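# Line up three dice by number on the mat

## Task

Place all three dice entirely on the mat, flat, with their centres along one straight line running directly outward from the point halfway between the two arm bases; the die with the smallest number goes closest to that point and the largest farthest. Each die must still show the number it shows now on top. They must stay in place without the robot holding them, and both grippers must release and move away at the end.

## Robot and tools

Robot: two arms, left_arm and right_arm, each ending in a two-finger gripper. Cameras: cam_head_left and cam_head_right (head views) plus cam_left_wrist and cam_right_wrist (on the grippers), all 504x504 pixels.

Frame: one shared scene frame. Origin sits on the table surface midway between the arms; +x runs out across the table, +z is up, and left_arm is on the +y side. The names left and right do not refer to image sides. The point midway between the bases is therefore near the origin, so the dice line should run roughly outward from it (usually along +x), smallest number nearest.

Gripper axes: fingers extend along the gripper's own +z and spread apart along its y. The reported position is the point between the finger pads, roughly 1 cm short of the tips. Reported positions can be off, more so at long reach, and motions tend to finish a centimetre or more below the commanded height.

ROW format (used everywhere a pose is sent): one flat list of 16 numbers covering both arms, even when only one moves. First 8 are left_arm: x, y, z in metres, then quaternion qw, qx, qy, qz (w first), then opening; next 8 are the same for right_arm. These are absolute target poses in the scene frame, not offsets. Opening ranges -1 (closed) to +1 (fully open, 0.094 m). To keep an arm still, repeat its full pose from the last result before it stopped, plus the wanted opening. To hold an orientation, keep sending the same quaternion rather than copying the drifting reported one.

execute_actions: argument actions is a list holding one item or nothing. Empty list returns the current state only. An action item is {"rows": [row, ...], "steps": n} with 1 to 15 rows and up to 15 steps of 1/30 s; each row drives one step and the final row repeats to fill the step count. A wait item is {"steps": n} with n up to 300, counted from the previous result, so thinking time is included. Optional pictures (true/false) chooses whether images come back. A target lying more than 0.6 m from the arm's last reported position along any of its gripper axes makes the call be refused, and nothing is sent.

move: target is one 16-number row as above; speed in m/s from 0.002 to 0.5 (default 0.25), with rotation capped at double that value in rad/s. Both grippers follow straight paths that finish together, lasting 0.5 to 10 s; longer ones are cut at 10 s before arriving. Rotation takes the shorter direction. Paths ignore obstacles and the other arm. Grippers lag, can deviate, and may exceed the speed, particularly with an almost straight arm. Opening is applied when the move begins. Faster contact strikes harder; aiming further beyond a contact pushes harder. The result adds a move: line giving the ending (done, off_target, moving, held, fault) and any limits, plus each gripper's distance from its target. If only one arm is named, the other finished. limits=paced means the target was clipped; limits=held means a safety check stopped some steps and the arm may then jump quickly.

wait: seconds from 0 to 10; the scene runs with no new command.

zoom_image: camera (one of the four names) and region [x0, y0, x1, y1] in image pixels, origin top-left, at most 504 by 504; gives a more detailed view of the latest image.

finished_scene: scene = the current scene's integer. Replying with no tool call also ends everything.

Controller behaviour: every step the command is clamped to within 70 mm and 16 degrees of the measured pose; damped inverse kinematics then favours position over orientation. After an action ends an arm continues only to its last clamped pose, so check the result and send the remainder. Elbows stop a little before fully straight. Joint limits (rad): waist -2.880 to 2.880, shoulder 0 to 3.142, elbow 0 to 3.019, wrist pitch -1.693 to 1.571, wrist yaw -1.571 to 1.571, wrist roll -2.094 to 2.094.

Result lines: left_arm: ... | right_arm: ... shows each gripper's position and quaternion. grip_measured is measured finger opening on the command scale (the last Joint positions value is in metres); each gripper may read up to about 1 mm wrong, constant per scene. To grasp, command about 0.03 below grip_measured for a firm hold, less for a gentle one. Pad force tops out near 50 to 62 N. HELD marks steps whose command was blocked; a pose unreachable line names an arm whose command the clearance check altered. Hand target shows where the controller is currently steering. Joint torques include offsets and noise and are unreliable as contact sensors. MOTOR HOT appears from 85 °C; at 100 °C the arm drops its load and stops (OVER-TEMPERATURE FAULT), so avoid holding loads idle. FAULT lines can cut short waits or moves.

Avoid: knocking or placing anything off the table, dropping or flipping dice (the top face must remain unchanged, so lift and set down without rotating them about x or y), fast impacts and heavy pressing, and arms colliding with or pushing each other. Occasional outside tugs on held items or nudges to loose ones can occur; recheck positions before finishing. Thinking time keeps the simulation running.

Each tool is called after "Request:" by a JSON object that holds its "method" and its "body", one argument or row to a line.

## Session

Request:
{"method": "execute_actions", "body": {
  "actions": []
}}

Scene clock: 0.00 s of 4800.00 s.
left_arm: end_effector_position=(+0.5841, +0.2852, +0.2420) grip_measured=+1.000 end_effector_quat_wxyz=(+0.639, -0.654, +0.311, -0.259) | right_arm: end_effector_position=(+0.4171, -0.3493, +0.1119) grip_measured=+1.000 end_effector_quat_wxyz=(-0.104, +0.181, +0.899, +0.385)
Joint positions: left_arm=[-0.629  1.621  0.924  0.568 -1.178 -1.632  0.094] | right_arm=[-0.399  1.904  1.441 -1.566 -0.706 -0.188  0.094]
Joint velocities: left_arm=[-0.005  0.005  0.002 -0.012 -0.007  0.022  0.   ] | right_arm=[-0.015 -0.024 -0.017  0.002 -0.051  0.037  0.   ]
Joint torques (N m, as the arm reports them, + toward a larger angle): no reading
Motor temperatures (°C, as the motors report them): left_arm=[21 23 21 22 21 24] | right_arm=[24 24 22 23 22 24]
Hand target (left_arm): +0.590, +0.283, +0.258; +0.639, -0.655, +0.297, -0.273
Hand target (right_arm): +0.423, -0.352, +0.116; -0.096, +0.179, +0.901, +0.383

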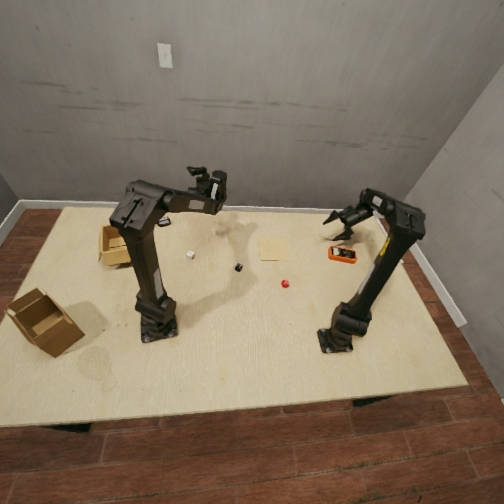

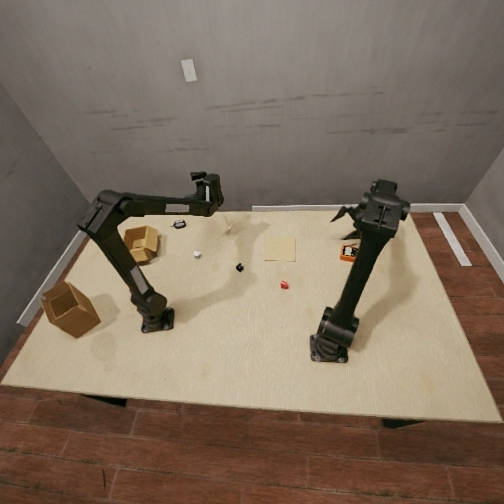

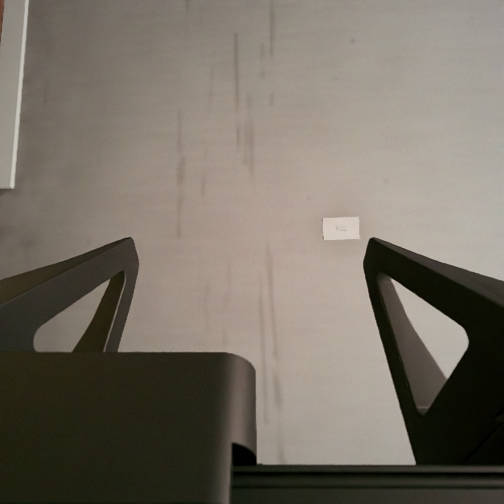

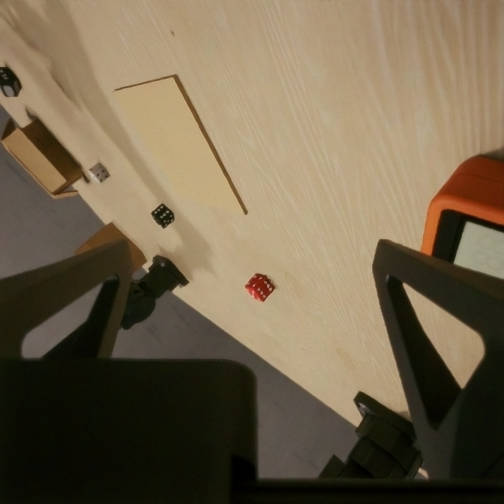

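Request:
{"method": "zoom_image", "body": {
  "camera": "cam_head_left",
  "region": [170,220,330,310]
}}

Region (170, 220, 330, 310) of cam_head_left's 504x504 image, scaled by 3.150, with more detail than that image has; it fills the top 284 rows of this view, and the rest is white.

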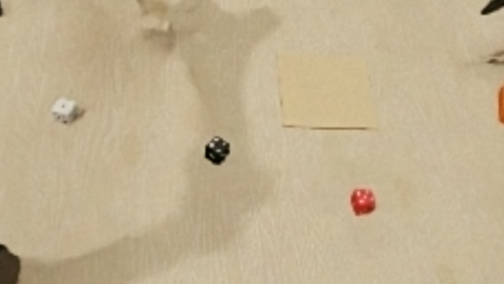

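Request:
{"method": "move", "body": {
  "target": [0.25,0.2,0.25,0,0,1,0,1,0.22,-0.13,0.25,0,0,1,0,1],
  "speed": 0.35
}}

Scene clock: 15.70 s of 4800.00 s.
left_arm: end_effector_position=(+0.2393, +0.2114, +0.2256) grip_measured=+1.000 end_effector_quat_wxyz=(-0.019, -0.018, +1.000, +0.011) | right_arm: end_effector_position=(+0.2193, -0.1332, +0.2341) grip_measured=+1.000 end_effector_quat_wxyz=(-0.006, +0.001, +1.000, -0.003)
Joint positions: left_arm=[-0.833  1.057  0.998 -1.556  0.005 -0.679  0.094] | right_arm=[ 0.473  1.13   1.072 -1.526 -0.001  0.459  0.094]
Joint velocities: left_arm=[-0.005 -0.005 -0.017 -0.022  0.051  0.007  0.   ] | right_arm=[ 0.005  0.005 -0.002 -0.012 -0.066  0.022  0.   ]
Joint torques (N m, as the arm reports them, + toward a larger angle): left_arm=[ 0.   -5.93 14.38  0.12 -0.1   0.12] | right_arm=[ 0.53 -7.75 10.9  -0.11  0.28  0.08]
Motor temperatures (°C, as the motors report them): left_arm=[21 24 25 22 21 24] | right_arm=[24 26 24 23 22 24]
Hand target (left_arm): +0.247, +0.201, +0.248; -0.003, -0.007, +1.000, -0.004
Hand target (right_arm): +0.221, -0.131, +0.250; +0.008, +0.004, +1.000, +0.003
Off the commanded pose (left_arm): 0.029 m, 3 deg.
Off the commanded pose (right_arm): 0.016 m, 1 deg.
After step 90, 8.60 s passed at rest.
move: off_target (left_arm, right_arm)

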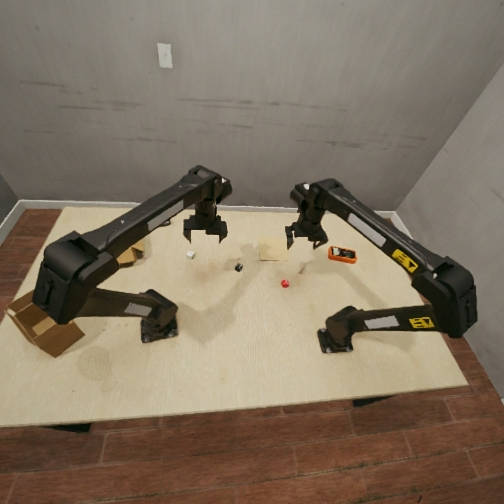

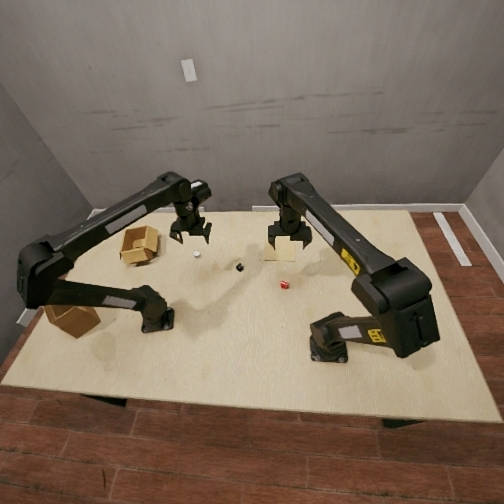

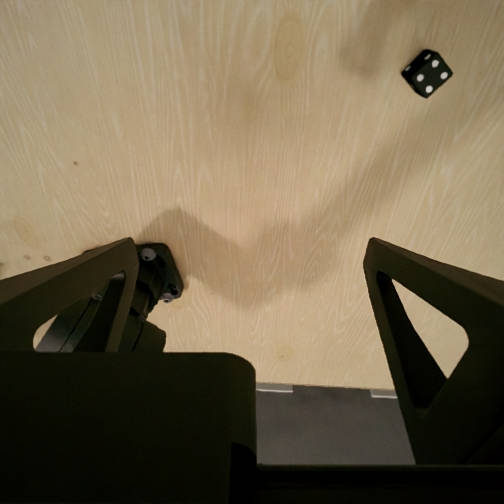

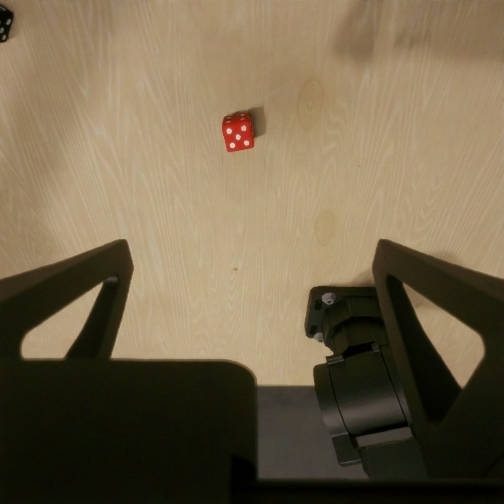

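Request:
{"method": "move", "body": {
  "target": [0.36,0.22,0.22,0,0,1,0,1,0.22,-0.12,0.09,0,0,1,0,1]
}}

Scene clock: 27.70 s of 4800.00 s.
left_arm: end_effector_position=(+0.3404, +0.2261, +0.2006) grip_measured=+1.000 end_effector_quat_wxyz=(-0.029, -0.003, +0.999, +0.015) | right_arm: end_effector_position=(+0.2163, -0.1250, +0.0888) grip_measured=+1.000 end_effector_quat_wxyz=(-0.009, +0.001, +1.000, -0.004)
Joint positions: left_arm=[-0.626  1.297  1.119 -1.457 -0.002 -0.443  0.094] | right_arm=[ 0.501  1.25   0.769 -1.11  -0.001  0.487  0.094]
Joint velocities: left_arm=[-0.015 -0.005 -0.002 -0.012 -0.051  0.037  0.   ] | right_arm=[-0.024  0.005  0.002 -0.017  0.037 -0.007  0.   ]
Joint torques (N m, as the arm reports them, + toward a larger angle): left_arm=[ 0.61 -9.49 13.36  0.76 -0.1   0.04] | right_arm=[ 0.45 -6.53  7.98  1.34  0.16  0.17]
Motor temperatures (°C, as the motors report them): left_arm=[21 24 29 22 21 24] | right_arm=[24 25 26 23 22 24]
Hand target (left_arm): +0.358, +0.220, +0.221; +0.001, +0.000, +1.000, -0.000
Hand target (right_arm): +0.221, -0.119, +0.090; -0.000, +0.000, +1.000, +0.000
Off the commanded pose (left_arm): 0.028 m, 4 deg.
Off the commanded pose (right_arm): 0.006 m, 1 deg.
After step 90, 7.90 s passed at rest.
move: off_target (left_arm)

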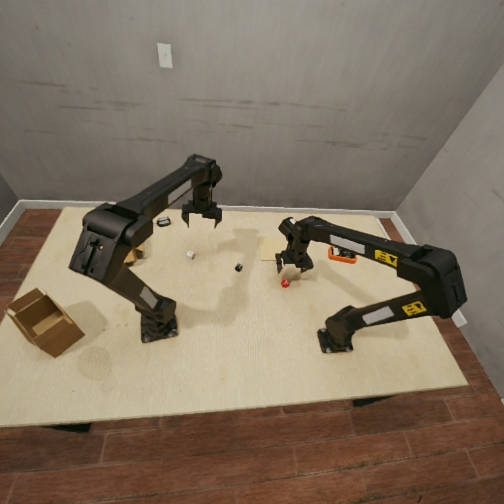

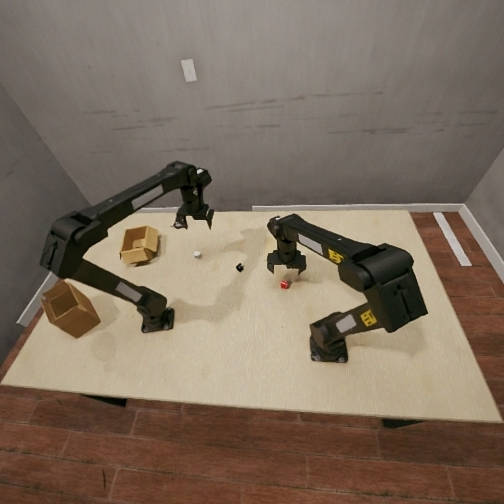

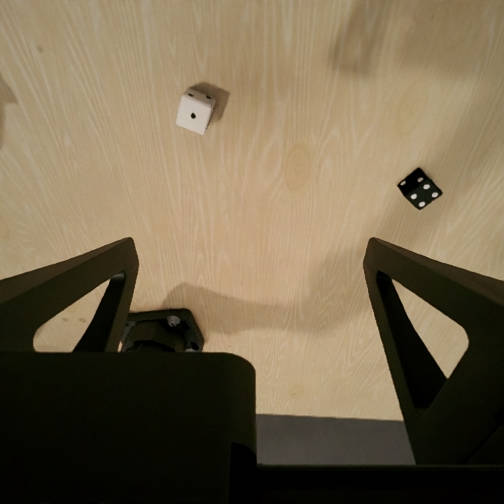

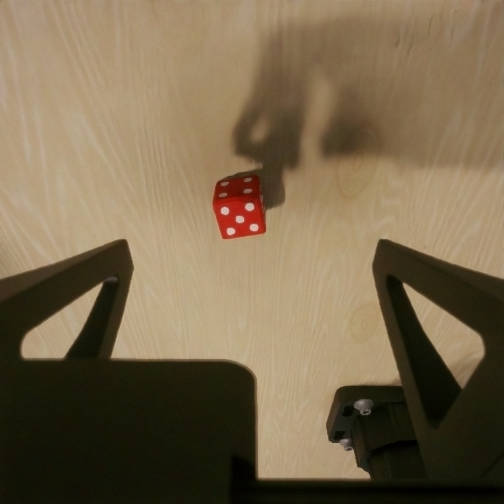

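Request:
{"method": "move", "body": {
  "target": [0.352,0.272,0.09,0,0.15,0.989,0,1,0.199,-0.114,0.016,0,-0.07,0.998,0,1],
  "speed": 0.15
}}

Scene clock: 48.80 s of 4800.00 s.
left_arm: end_effector_position=(+0.3458, +0.2706, +0.0896) grip_measured=+1.000 end_effector_quat_wxyz=(-0.008, +0.149, +0.989, +0.003) | right_arm: end_effector_position=(+0.1988, -0.1171, +0.0200) grip_measured=+1.000 end_effector_quat_wxyz=(-0.000, -0.061, +0.998, +0.000)
Joint positions: left_arm=[-0.498  1.339  0.85  -1.1   -0.003 -0.01   0.094] | right_arm=[ 0.554  1.335  0.626 -0.862 -0.001  0.416  0.094]
Joint velocities: left_arm=[-0.005 -0.005  0.007 -0.012 -0.037  0.051  0.   ] | right_arm=[ 0.005 -0.024 -0.007  0.012  0.007 -0.022  0.   ]
Joint torques (N m, as the arm reports them, + toward a larger angle): left_arm=[ 1.23 -8.8   8.25  1.07 -0.02  0.06] | right_arm=[ 0.9  -5.9   6.54  1.34  0.15  0.  ]
Motor temperatures (°C, as the motors report them): left_arm=[21 24 30 22 21 24] | right_arm=[24 25 26 23 22 24]
Hand target (left_arm): +0.352, +0.271, +0.090; +0.001, +0.150, +0.989, -0.000
Hand target (right_arm): +0.200, -0.114, +0.016; +0.000, -0.070, +0.998, +0.000
Off the commanded pose (left_arm): 0.006 m, 1 deg.
Off the commanded pose (right_arm): 0.005 m, 1 deg.
After step 90, 16.53 s passed at rest.
move: done

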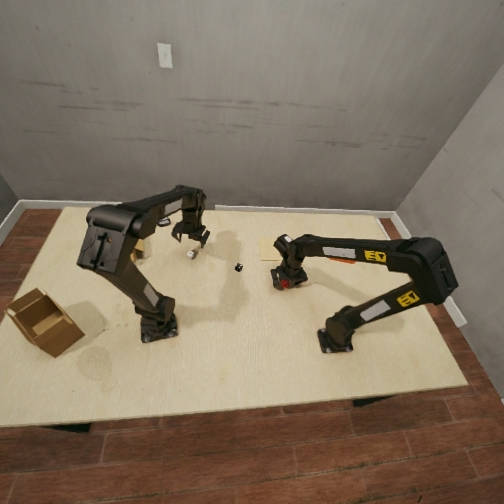

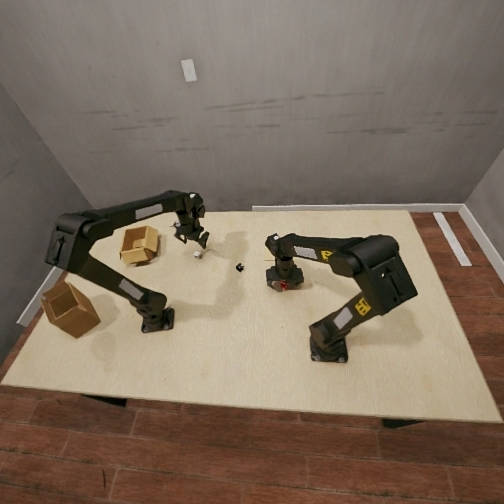

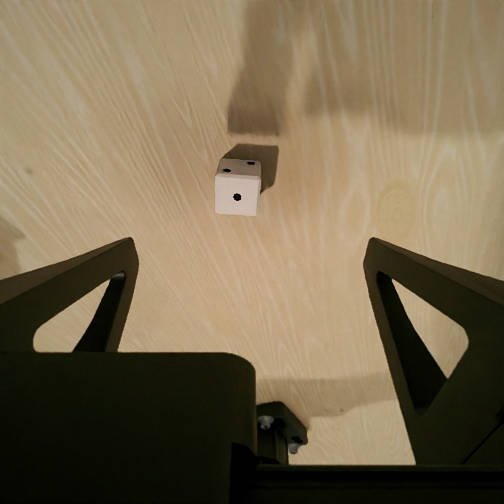

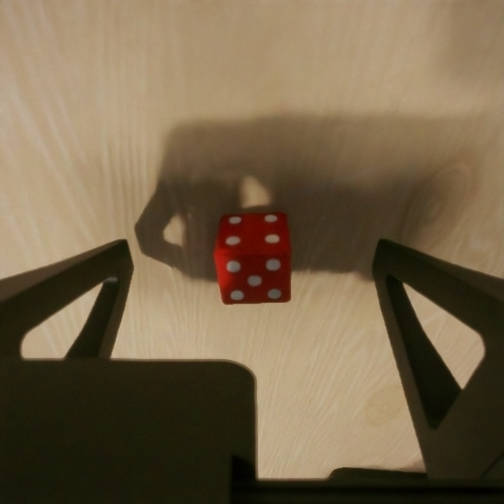

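Request:
{"method": "move", "body": {
  "target": [0.35,0.279,0.014,0,0.15,0.989,0,1,0.199,-0.115,0.013,0,-0.06,0.998,0,-0.55],
  "speed": 0.15
}}

Scene clock: 53.97 s of 4800.00 s.
left_arm: end_effector_position=(+0.3435, +0.2776, +0.0132) grip_measured=+1.000 end_effector_quat_wxyz=(-0.010, +0.150, +0.989, +0.003) | right_arm: end_effector_position=(+0.1989, -0.1170, +0.0197) grip_measured=-0.489 end_effector_quat_wxyz=(+0.000, -0.061, +0.998, +0.001)
Joint positions: left_arm=[-0.48   1.468  0.737 -0.861 -0.003  0.01   0.094] | right_arm=[ 0.554  1.335  0.625 -0.86  -0.001  0.417  0.024]
Joint velocities: left_arm=[ 0.005  0.005 -0.007 -0.012  0.022 -0.007  0.   ] | right_arm=[-0.015  0.005  0.012 -0.007 -0.007 -0.007  0.   ]
Joint torques (N m, as the arm reports them, + toward a larger angle): left_arm=[  1.26 -10.31   6.85   1.31  -0.08   0.11] | right_arm=[ 0.43 -6.28  6.13  1.62  0.18  0.11]
Motor temperatures (°C, as the motors report them): left_arm=[21 24 29 22 21 24] | right_arm=[24 25 26 23 22 24]
Hand target (left_arm): +0.350, +0.279, +0.015; +0.001, +0.150, +0.989, +0.000
Hand target (right_arm): +0.199, -0.115, +0.013; -0.000, -0.060, +0.998, +0.000
Off the commanded pose (left_arm): 0.007 m, 1 deg.
Off the commanded pose (right_arm): 0.007 m, 0 deg.
After step 90, 1.27 s passed at rest.
move: done

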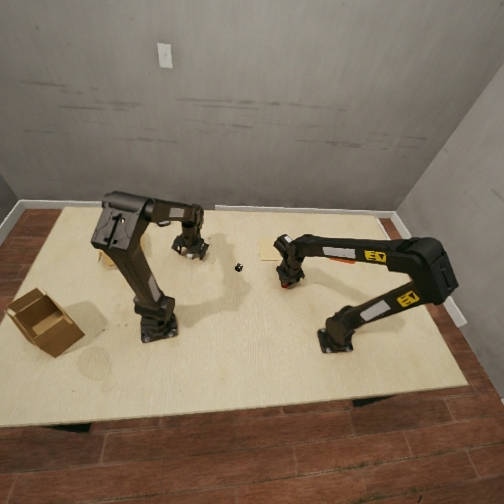

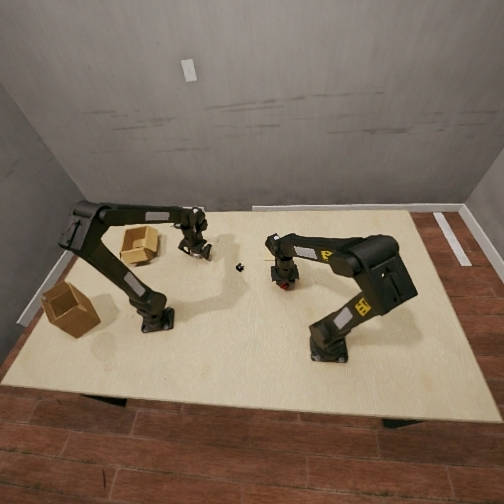

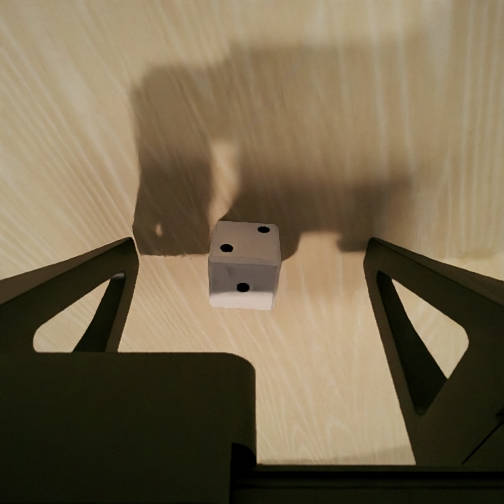

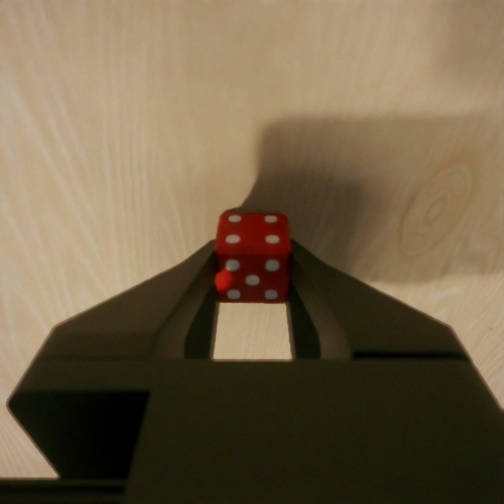

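Request:
{"method": "move", "body": {
  "target": [0.345,0.278,0.014,0,0.15,0.989,0,-0.53,0.24,-0.11,0.08,0,0.14,0.99,0,-0.53]
}}

Request:
{"method": "move", "body": {
  "target": [0.33,0.25,0.09,0,0.14,0.99,0,-0.53,0.39,-0.07,0.18,0,0,1,0,-0.53]
}}

Scene clock: 60.47 s of 4800.00 s.
left_arm: end_effector_position=(+0.3426, +0.2779, +0.0126) grip_measured=-0.494 end_effector_quat_wxyz=(-0.010, +0.150, +0.989, +0.003) | right_arm: end_effector_position=(+0.2252, -0.1148, +0.0642) grip_measured=-0.489 end_effector_quat_wxyz=(-0.015, +0.131, +0.991, -0.010)
Joint positions: left_arm=[-0.48   1.467  0.733 -0.858 -0.003  0.011  0.024] | right_arm=[ 0.517  1.335  0.77  -1.041 -0.001  0.764  0.024]
Joint velocities: left_arm=[-0.024 -0.005  0.007 -0.007 -0.037 -0.051 -0.001] | right_arm=[-0.005  0.015 -0.002  0.007 -0.022 -0.007 -0.001]
Joint torques (N m, as the arm reports them, + toward a larger angle): left_arm=[  0.38 -10.98   6.24   1.07  -0.08  -0.02] | right_arm=[-0.25 -8.77  9.99 -0.3   0.23  0.1 ]
Motor temperatures (°C, as the motors report them): left_arm=[21 24 28 22 21 24] | right_arm=[24 25 25 23 22 24]
Hand target (left_arm): +0.345, +0.278, +0.014; -0.000, +0.150, +0.989, +0.000
Hand target (right_arm): +0.239, -0.111, +0.080; -0.000, +0.140, +0.990, -0.000
Off the commanded pose (left_arm): 0.003 m, 1 deg.
Off the commanded pose (right_arm): 0.022 m, 2 deg.
After step 90, 2.13 s passed at rest.
move: off_target (right_arm)

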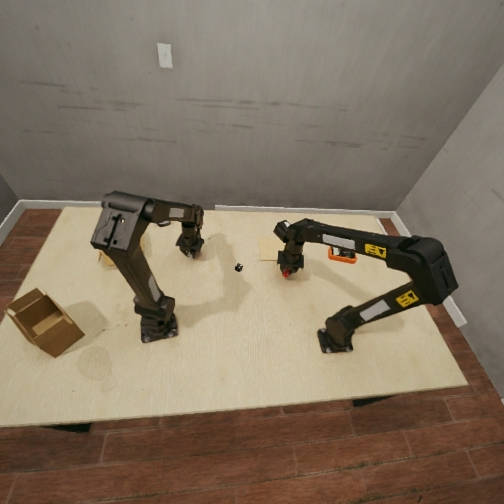

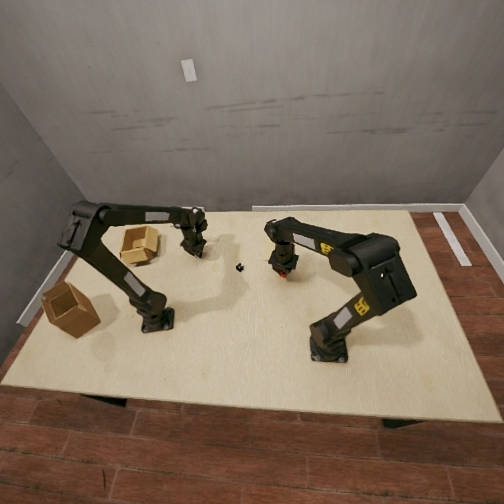

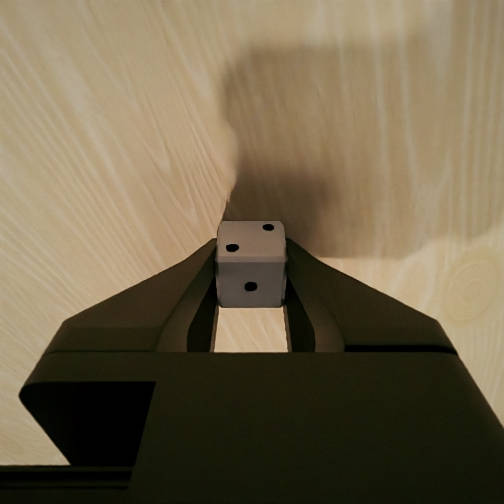

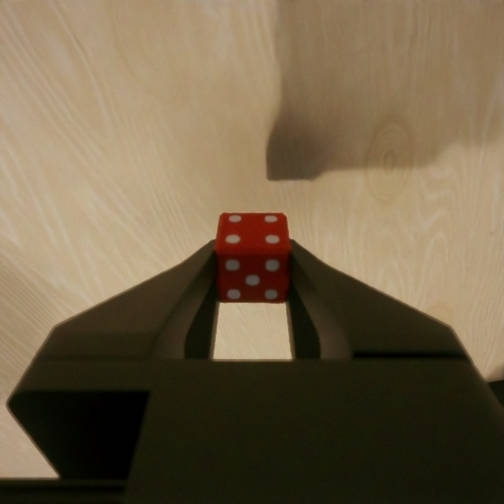

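Scene clock: 61.83 s of 4800.00 s.
left_arm: end_effector_position=(+0.3148, +0.2607, +0.0713) grip_measured=-0.494 end_effector_quat_wxyz=(-0.020, +0.141, +0.990, +0.006) | right_arm: end_effector_position=(+0.3775, -0.0719, +0.1781) grip_measured=-0.489 end_effector_quat_wxyz=(+0.000, +0.001, +1.000, -0.000)
Joint positions: left_arm=[-0.559  1.313  0.771 -1.07  -0.003 -0.087  0.024] | right_arm=[ 0.442  1.587  1.366 -1.348  0.001  0.429  0.024]
Joint velocities: left_arm=[-0.015 -0.015  0.002  0.002 -0.066  0.022 -0.   ] | right_arm=[-0.005 -0.015  0.012 -0.017  0.037 -0.007 -0.   ]
Joint torques (N m, as the arm reports them, + toward a larger angle): left_arm=[-0.34 -8.7  11.68  0.18 -0.1  -0.15] | right_arm=[  0.06 -11.23  11.3   -0.22   0.12  -0.05]
Motor temperatures (°C, as the motors report them): left_arm=[21 24 28 22 21 24] | right_arm=[24 25 26 23 22 24]
Hand target (left_arm): +0.330, +0.251, +0.089; -0.000, +0.140, +0.990, -0.000
Hand target (right_arm): +0.388, -0.071, +0.182; +0.000, +0.000, +1.000, -0.000
Off the commanded pose (left_arm): 0.026 m, 2 deg.
Off the commanded pose (right_arm): 0.013 m, 0 deg.
move: off_target (left_arm, right_arm)

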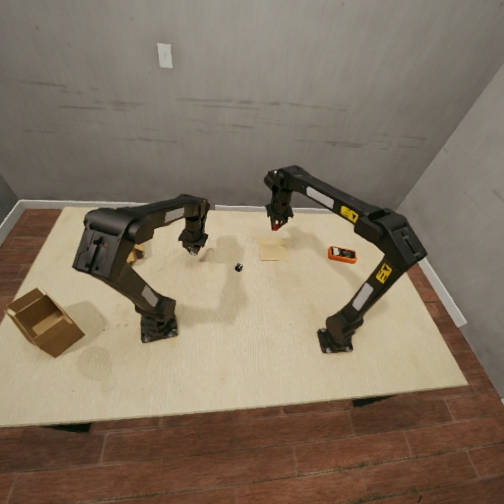

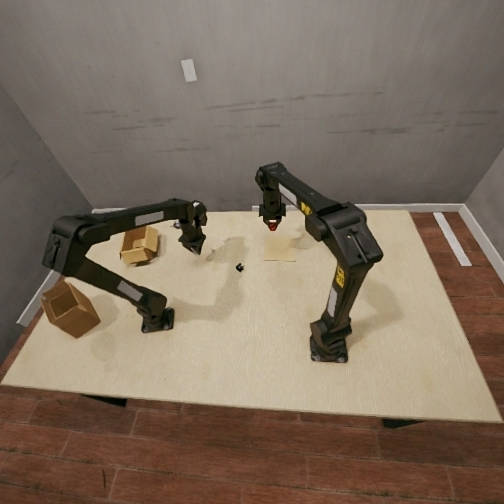

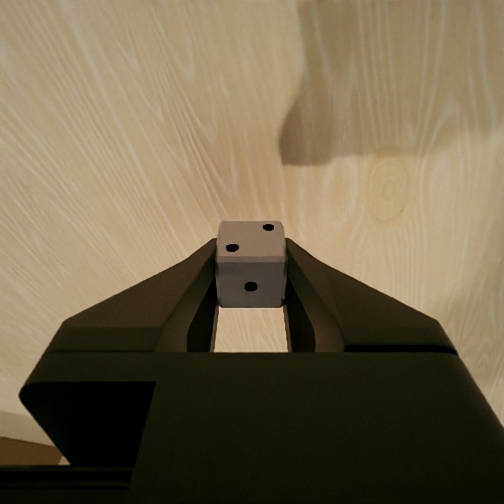

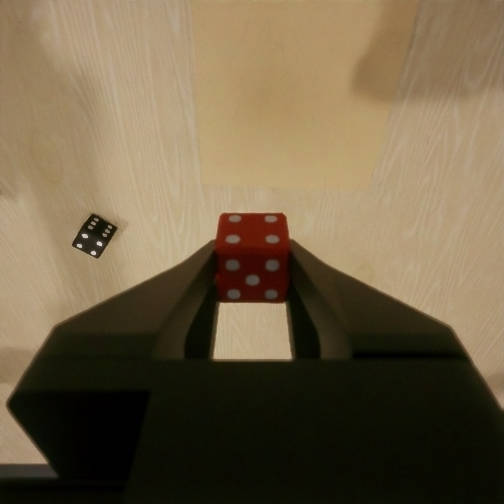

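Request:
{"method": "move", "body": {
  "target": [0.33,0.25,0.09,0,0.14,0.99,0,-0.53,0.436,-0.102,0.05,0,0.16,0.987,0,-0.53]
}}

Request:
{"method": "move", "body": {
  "target": [0.33,0.25,0.09,0,0.14,0.99,0,-0.53,0.436,-0.103,0.021,0,0.16,0.987,0,-0.53],
  "speed": 0.08
}}

Scene clock: 74.80 s of 4800.00 s.
left_arm: end_effector_position=(+0.3148, +0.2607, +0.0713) grip_measured=-0.494 end_effector_quat_wxyz=(-0.020, +0.140, +0.990, +0.006) | right_arm: end_effector_position=(+0.4302, -0.1018, +0.0515) grip_measured=-0.489 end_effector_quat_wxyz=(-0.008, +0.153, +0.988, -0.005)
Joint positions: left_arm=[-0.559  1.313  0.771 -1.07  -0.003 -0.089  0.024] | right_arm=[ 0.345  1.809  1.303 -1.083  0.001  0.636  0.024]
Joint velocities: left_arm=[ 0.005 -0.024  0.002 -0.002 -0.022 -0.007  0.001] | right_arm=[ 0.005  0.015  0.017 -0.007 -0.037  0.066  0.   ]
Joint torques (N m, as the arm reports them, + toward a larger angle): left_arm=[-0.55 -9.33 11.99 -0.13 -0.01 -0.16] | right_arm=[ -0.64 -14.44   7.91   1.2    0.17   0.16]
Motor temperatures (°C, as the motors report them): left_arm=[21 24 29 22 21 24] | right_arm=[24 25 27 23 22 24]
Hand target (left_arm): +0.329, +0.250, +0.090; +0.000, +0.140, +0.990, -0.000
Hand target (right_arm): +0.437, -0.102, +0.050; -0.001, +0.160, +0.987, -0.001
Off the commanded pose (left_arm): 0.026 m, 2 deg.
Off the commanded pose (right_arm): 0.006 m, 1 deg.
After step 90, 8.83 s passed at rest.
move: off_target (left_arm)

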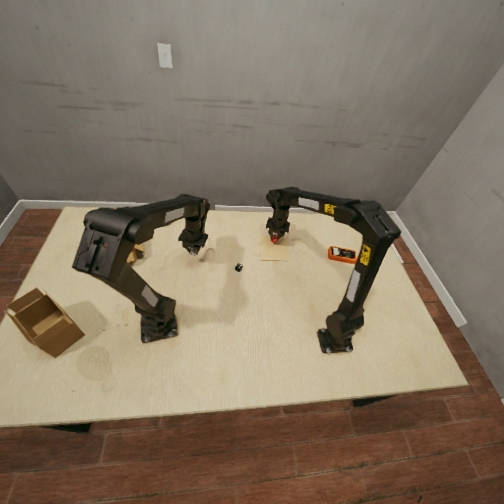

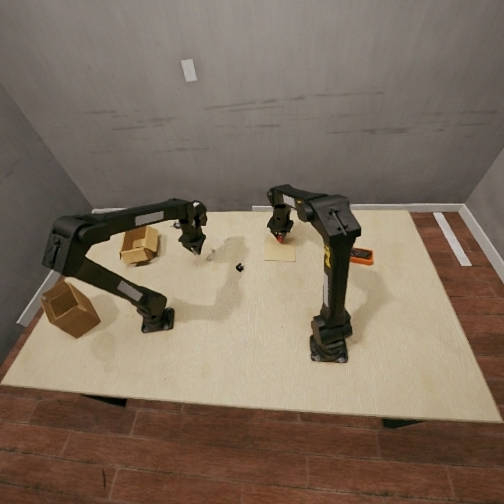

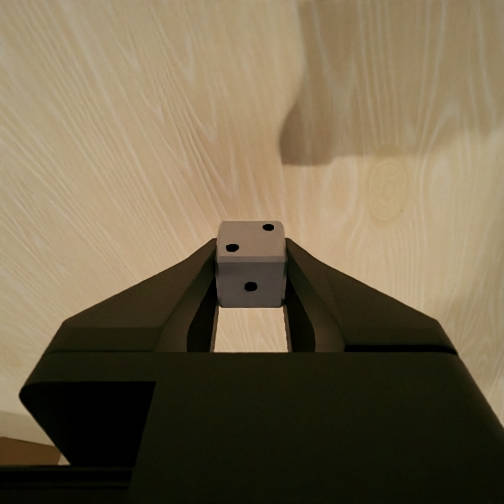

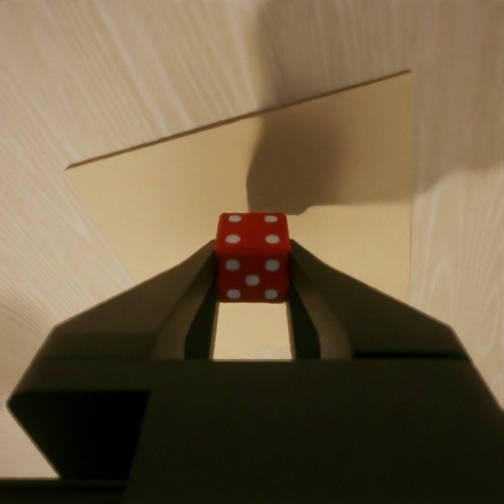

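Scene clock: 75.67 s of 4800.00 s.
left_arm: end_effector_position=(+0.3148, +0.2607, +0.0713) grip_measured=-0.494 end_effector_quat_wxyz=(-0.020, +0.140, +0.990, +0.006) | right_arm: end_effector_position=(+0.4333, -0.1007, +0.0331) grip_measured=-0.489 end_effector_quat_wxyz=(+0.003, +0.153, +0.988, +0.001)
Joint positions: left_arm=[-0.559  1.313  0.771 -1.07  -0.003 -0.089  0.024] | right_arm=[ 0.345  1.827  1.273 -1.01   0.001  0.637  0.024]
Joint velocities: left_arm=[-0.024 -0.005 -0.012 -0.017 -0.022 -0.022  0.   ] | right_arm=[-0.015  0.005  0.002  0.002  0.022  0.007 -0.   ]
Joint torques (N m, as the arm reports them, + toward a larger angle): left_arm=[-0.57 -9.25 11.83 -0.09 -0.08 -0.11] | right_arm=[ -0.28 -12.78   7.37   1.37   0.13   0.13]
Motor temperatures (°C, as the motors report them): left_arm=[21 24 29 22 21 24] | right_arm=[24 25 27 23 22 24]
Hand target (left_arm): +0.329, +0.250, +0.090; +0.000, +0.140, +0.990, -0.000
Hand target (right_arm): +0.436, -0.103, +0.021; -0.000, +0.160, +0.987, -0.000
Off the commanded pose (left_arm): 0.026 m, 2 deg.
Off the commanded pose (right_arm): 0.013 m, 1 deg.
move: off_target (left_arm, right_arm)

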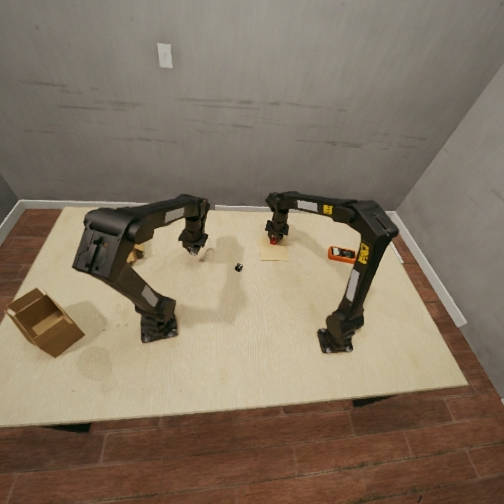

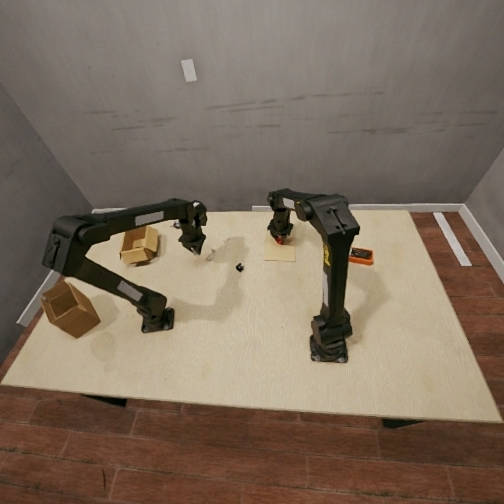

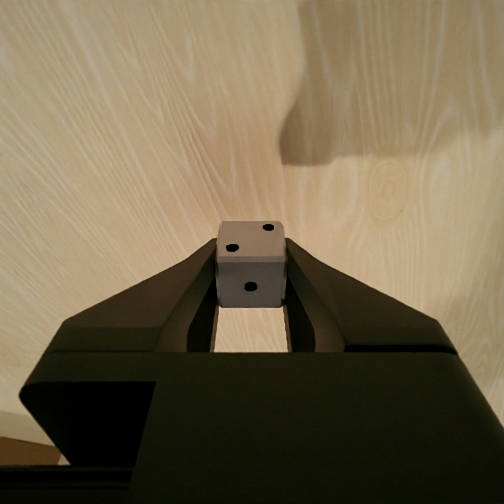

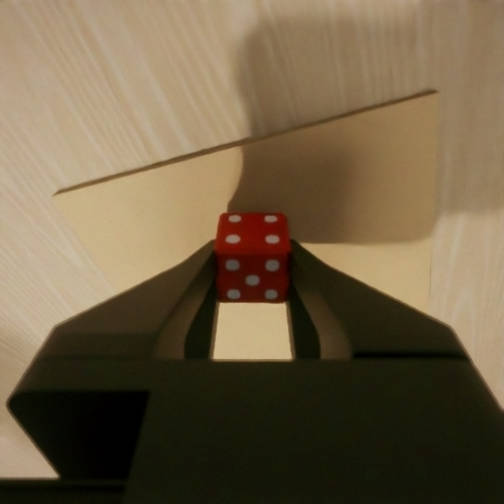

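Request:
{"method": "move", "body": {
  "target": [0.33,0.25,0.09,0,0.14,0.99,0,-0.53,0.431,-0.103,0.009,0,0.16,0.987,0,-0.53],
  "speed": 0.05
}}

Scene clock: 80.23 s of 4800.00 s.
left_arm: end_effector_position=(+0.3148, +0.2607, +0.0713) grip_measured=-0.494 end_effector_quat_wxyz=(-0.020, +0.140, +0.990, +0.006) | right_arm: end_effector_position=(+0.4312, -0.1015, +0.0278) grip_measured=-0.489 end_effector_quat_wxyz=(+0.006, +0.155, +0.988, +0.002)
Joint positions: left_arm=[-0.559  1.313  0.771 -1.07  -0.003 -0.089  0.024] | right_arm=[ 0.345  1.827  1.257 -0.989  0.001  0.64   0.024]
Joint velocities: left_arm=[-0.015 -0.015 -0.012 -0.012  0.037  0.007  0.   ] | right_arm=[ 0.005 -0.015 -0.027 -0.017 -0.081  0.022  0.   ]
Joint torques (N m, as the arm reports them, + toward a larger angle): left_arm=[-0.33 -9.7  11.91 -0.28 -0.04 -0.16] | right_arm=[ -0.3  -12.36   6.64   1.96   0.14   0.17]
Motor temperatures (°C, as the motors report them): left_arm=[21 24 29 22 21 24] | right_arm=[24 26 27 23 22 24]
Hand target (left_arm): +0.329, +0.250, +0.090; +0.000, +0.140, +0.990, -0.000
Hand target (right_arm): +0.431, -0.103, +0.009; -0.000, +0.160, +0.987, -0.000
Off the commanded pose (left_arm): 0.026 m, 2 deg.
Off the commanded pose (right_arm): 0.019 m, 1 deg.
After step 90, 0.80 s passed at rest.
move: off_target (left_arm, right_arm)

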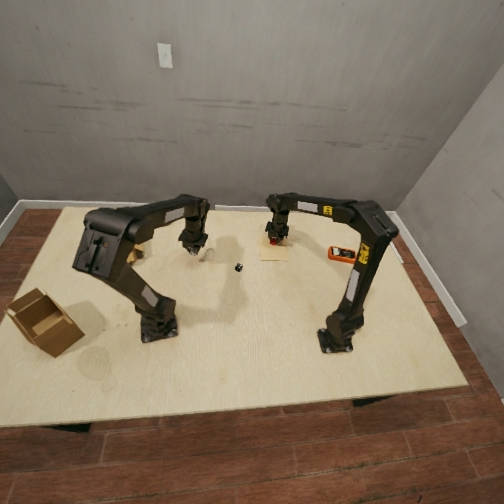

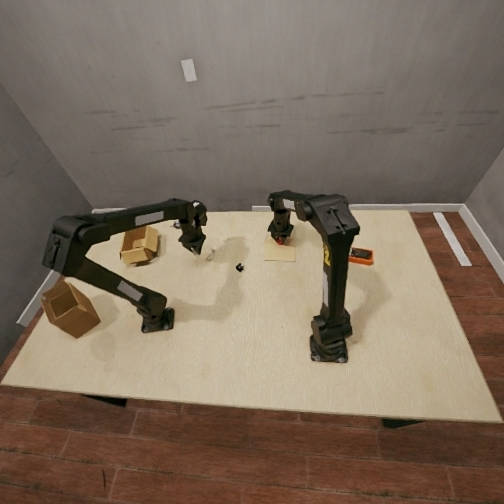

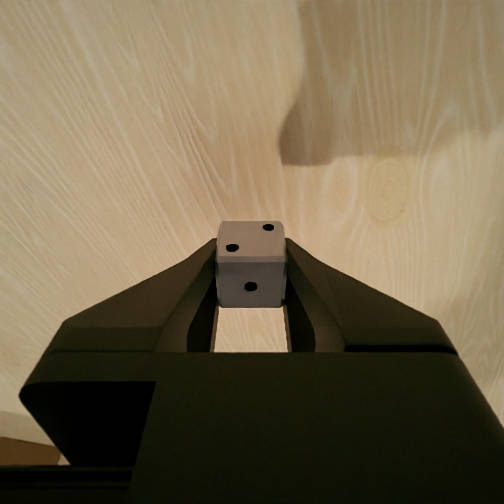

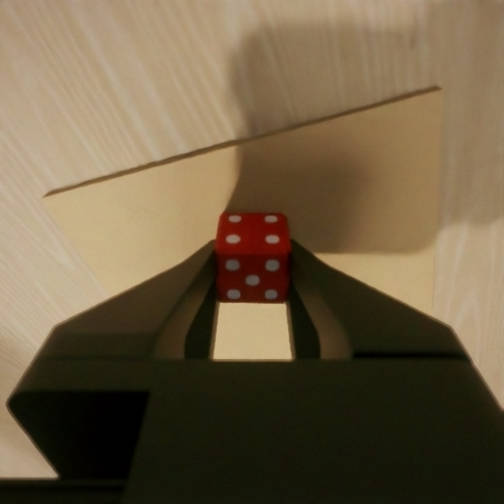

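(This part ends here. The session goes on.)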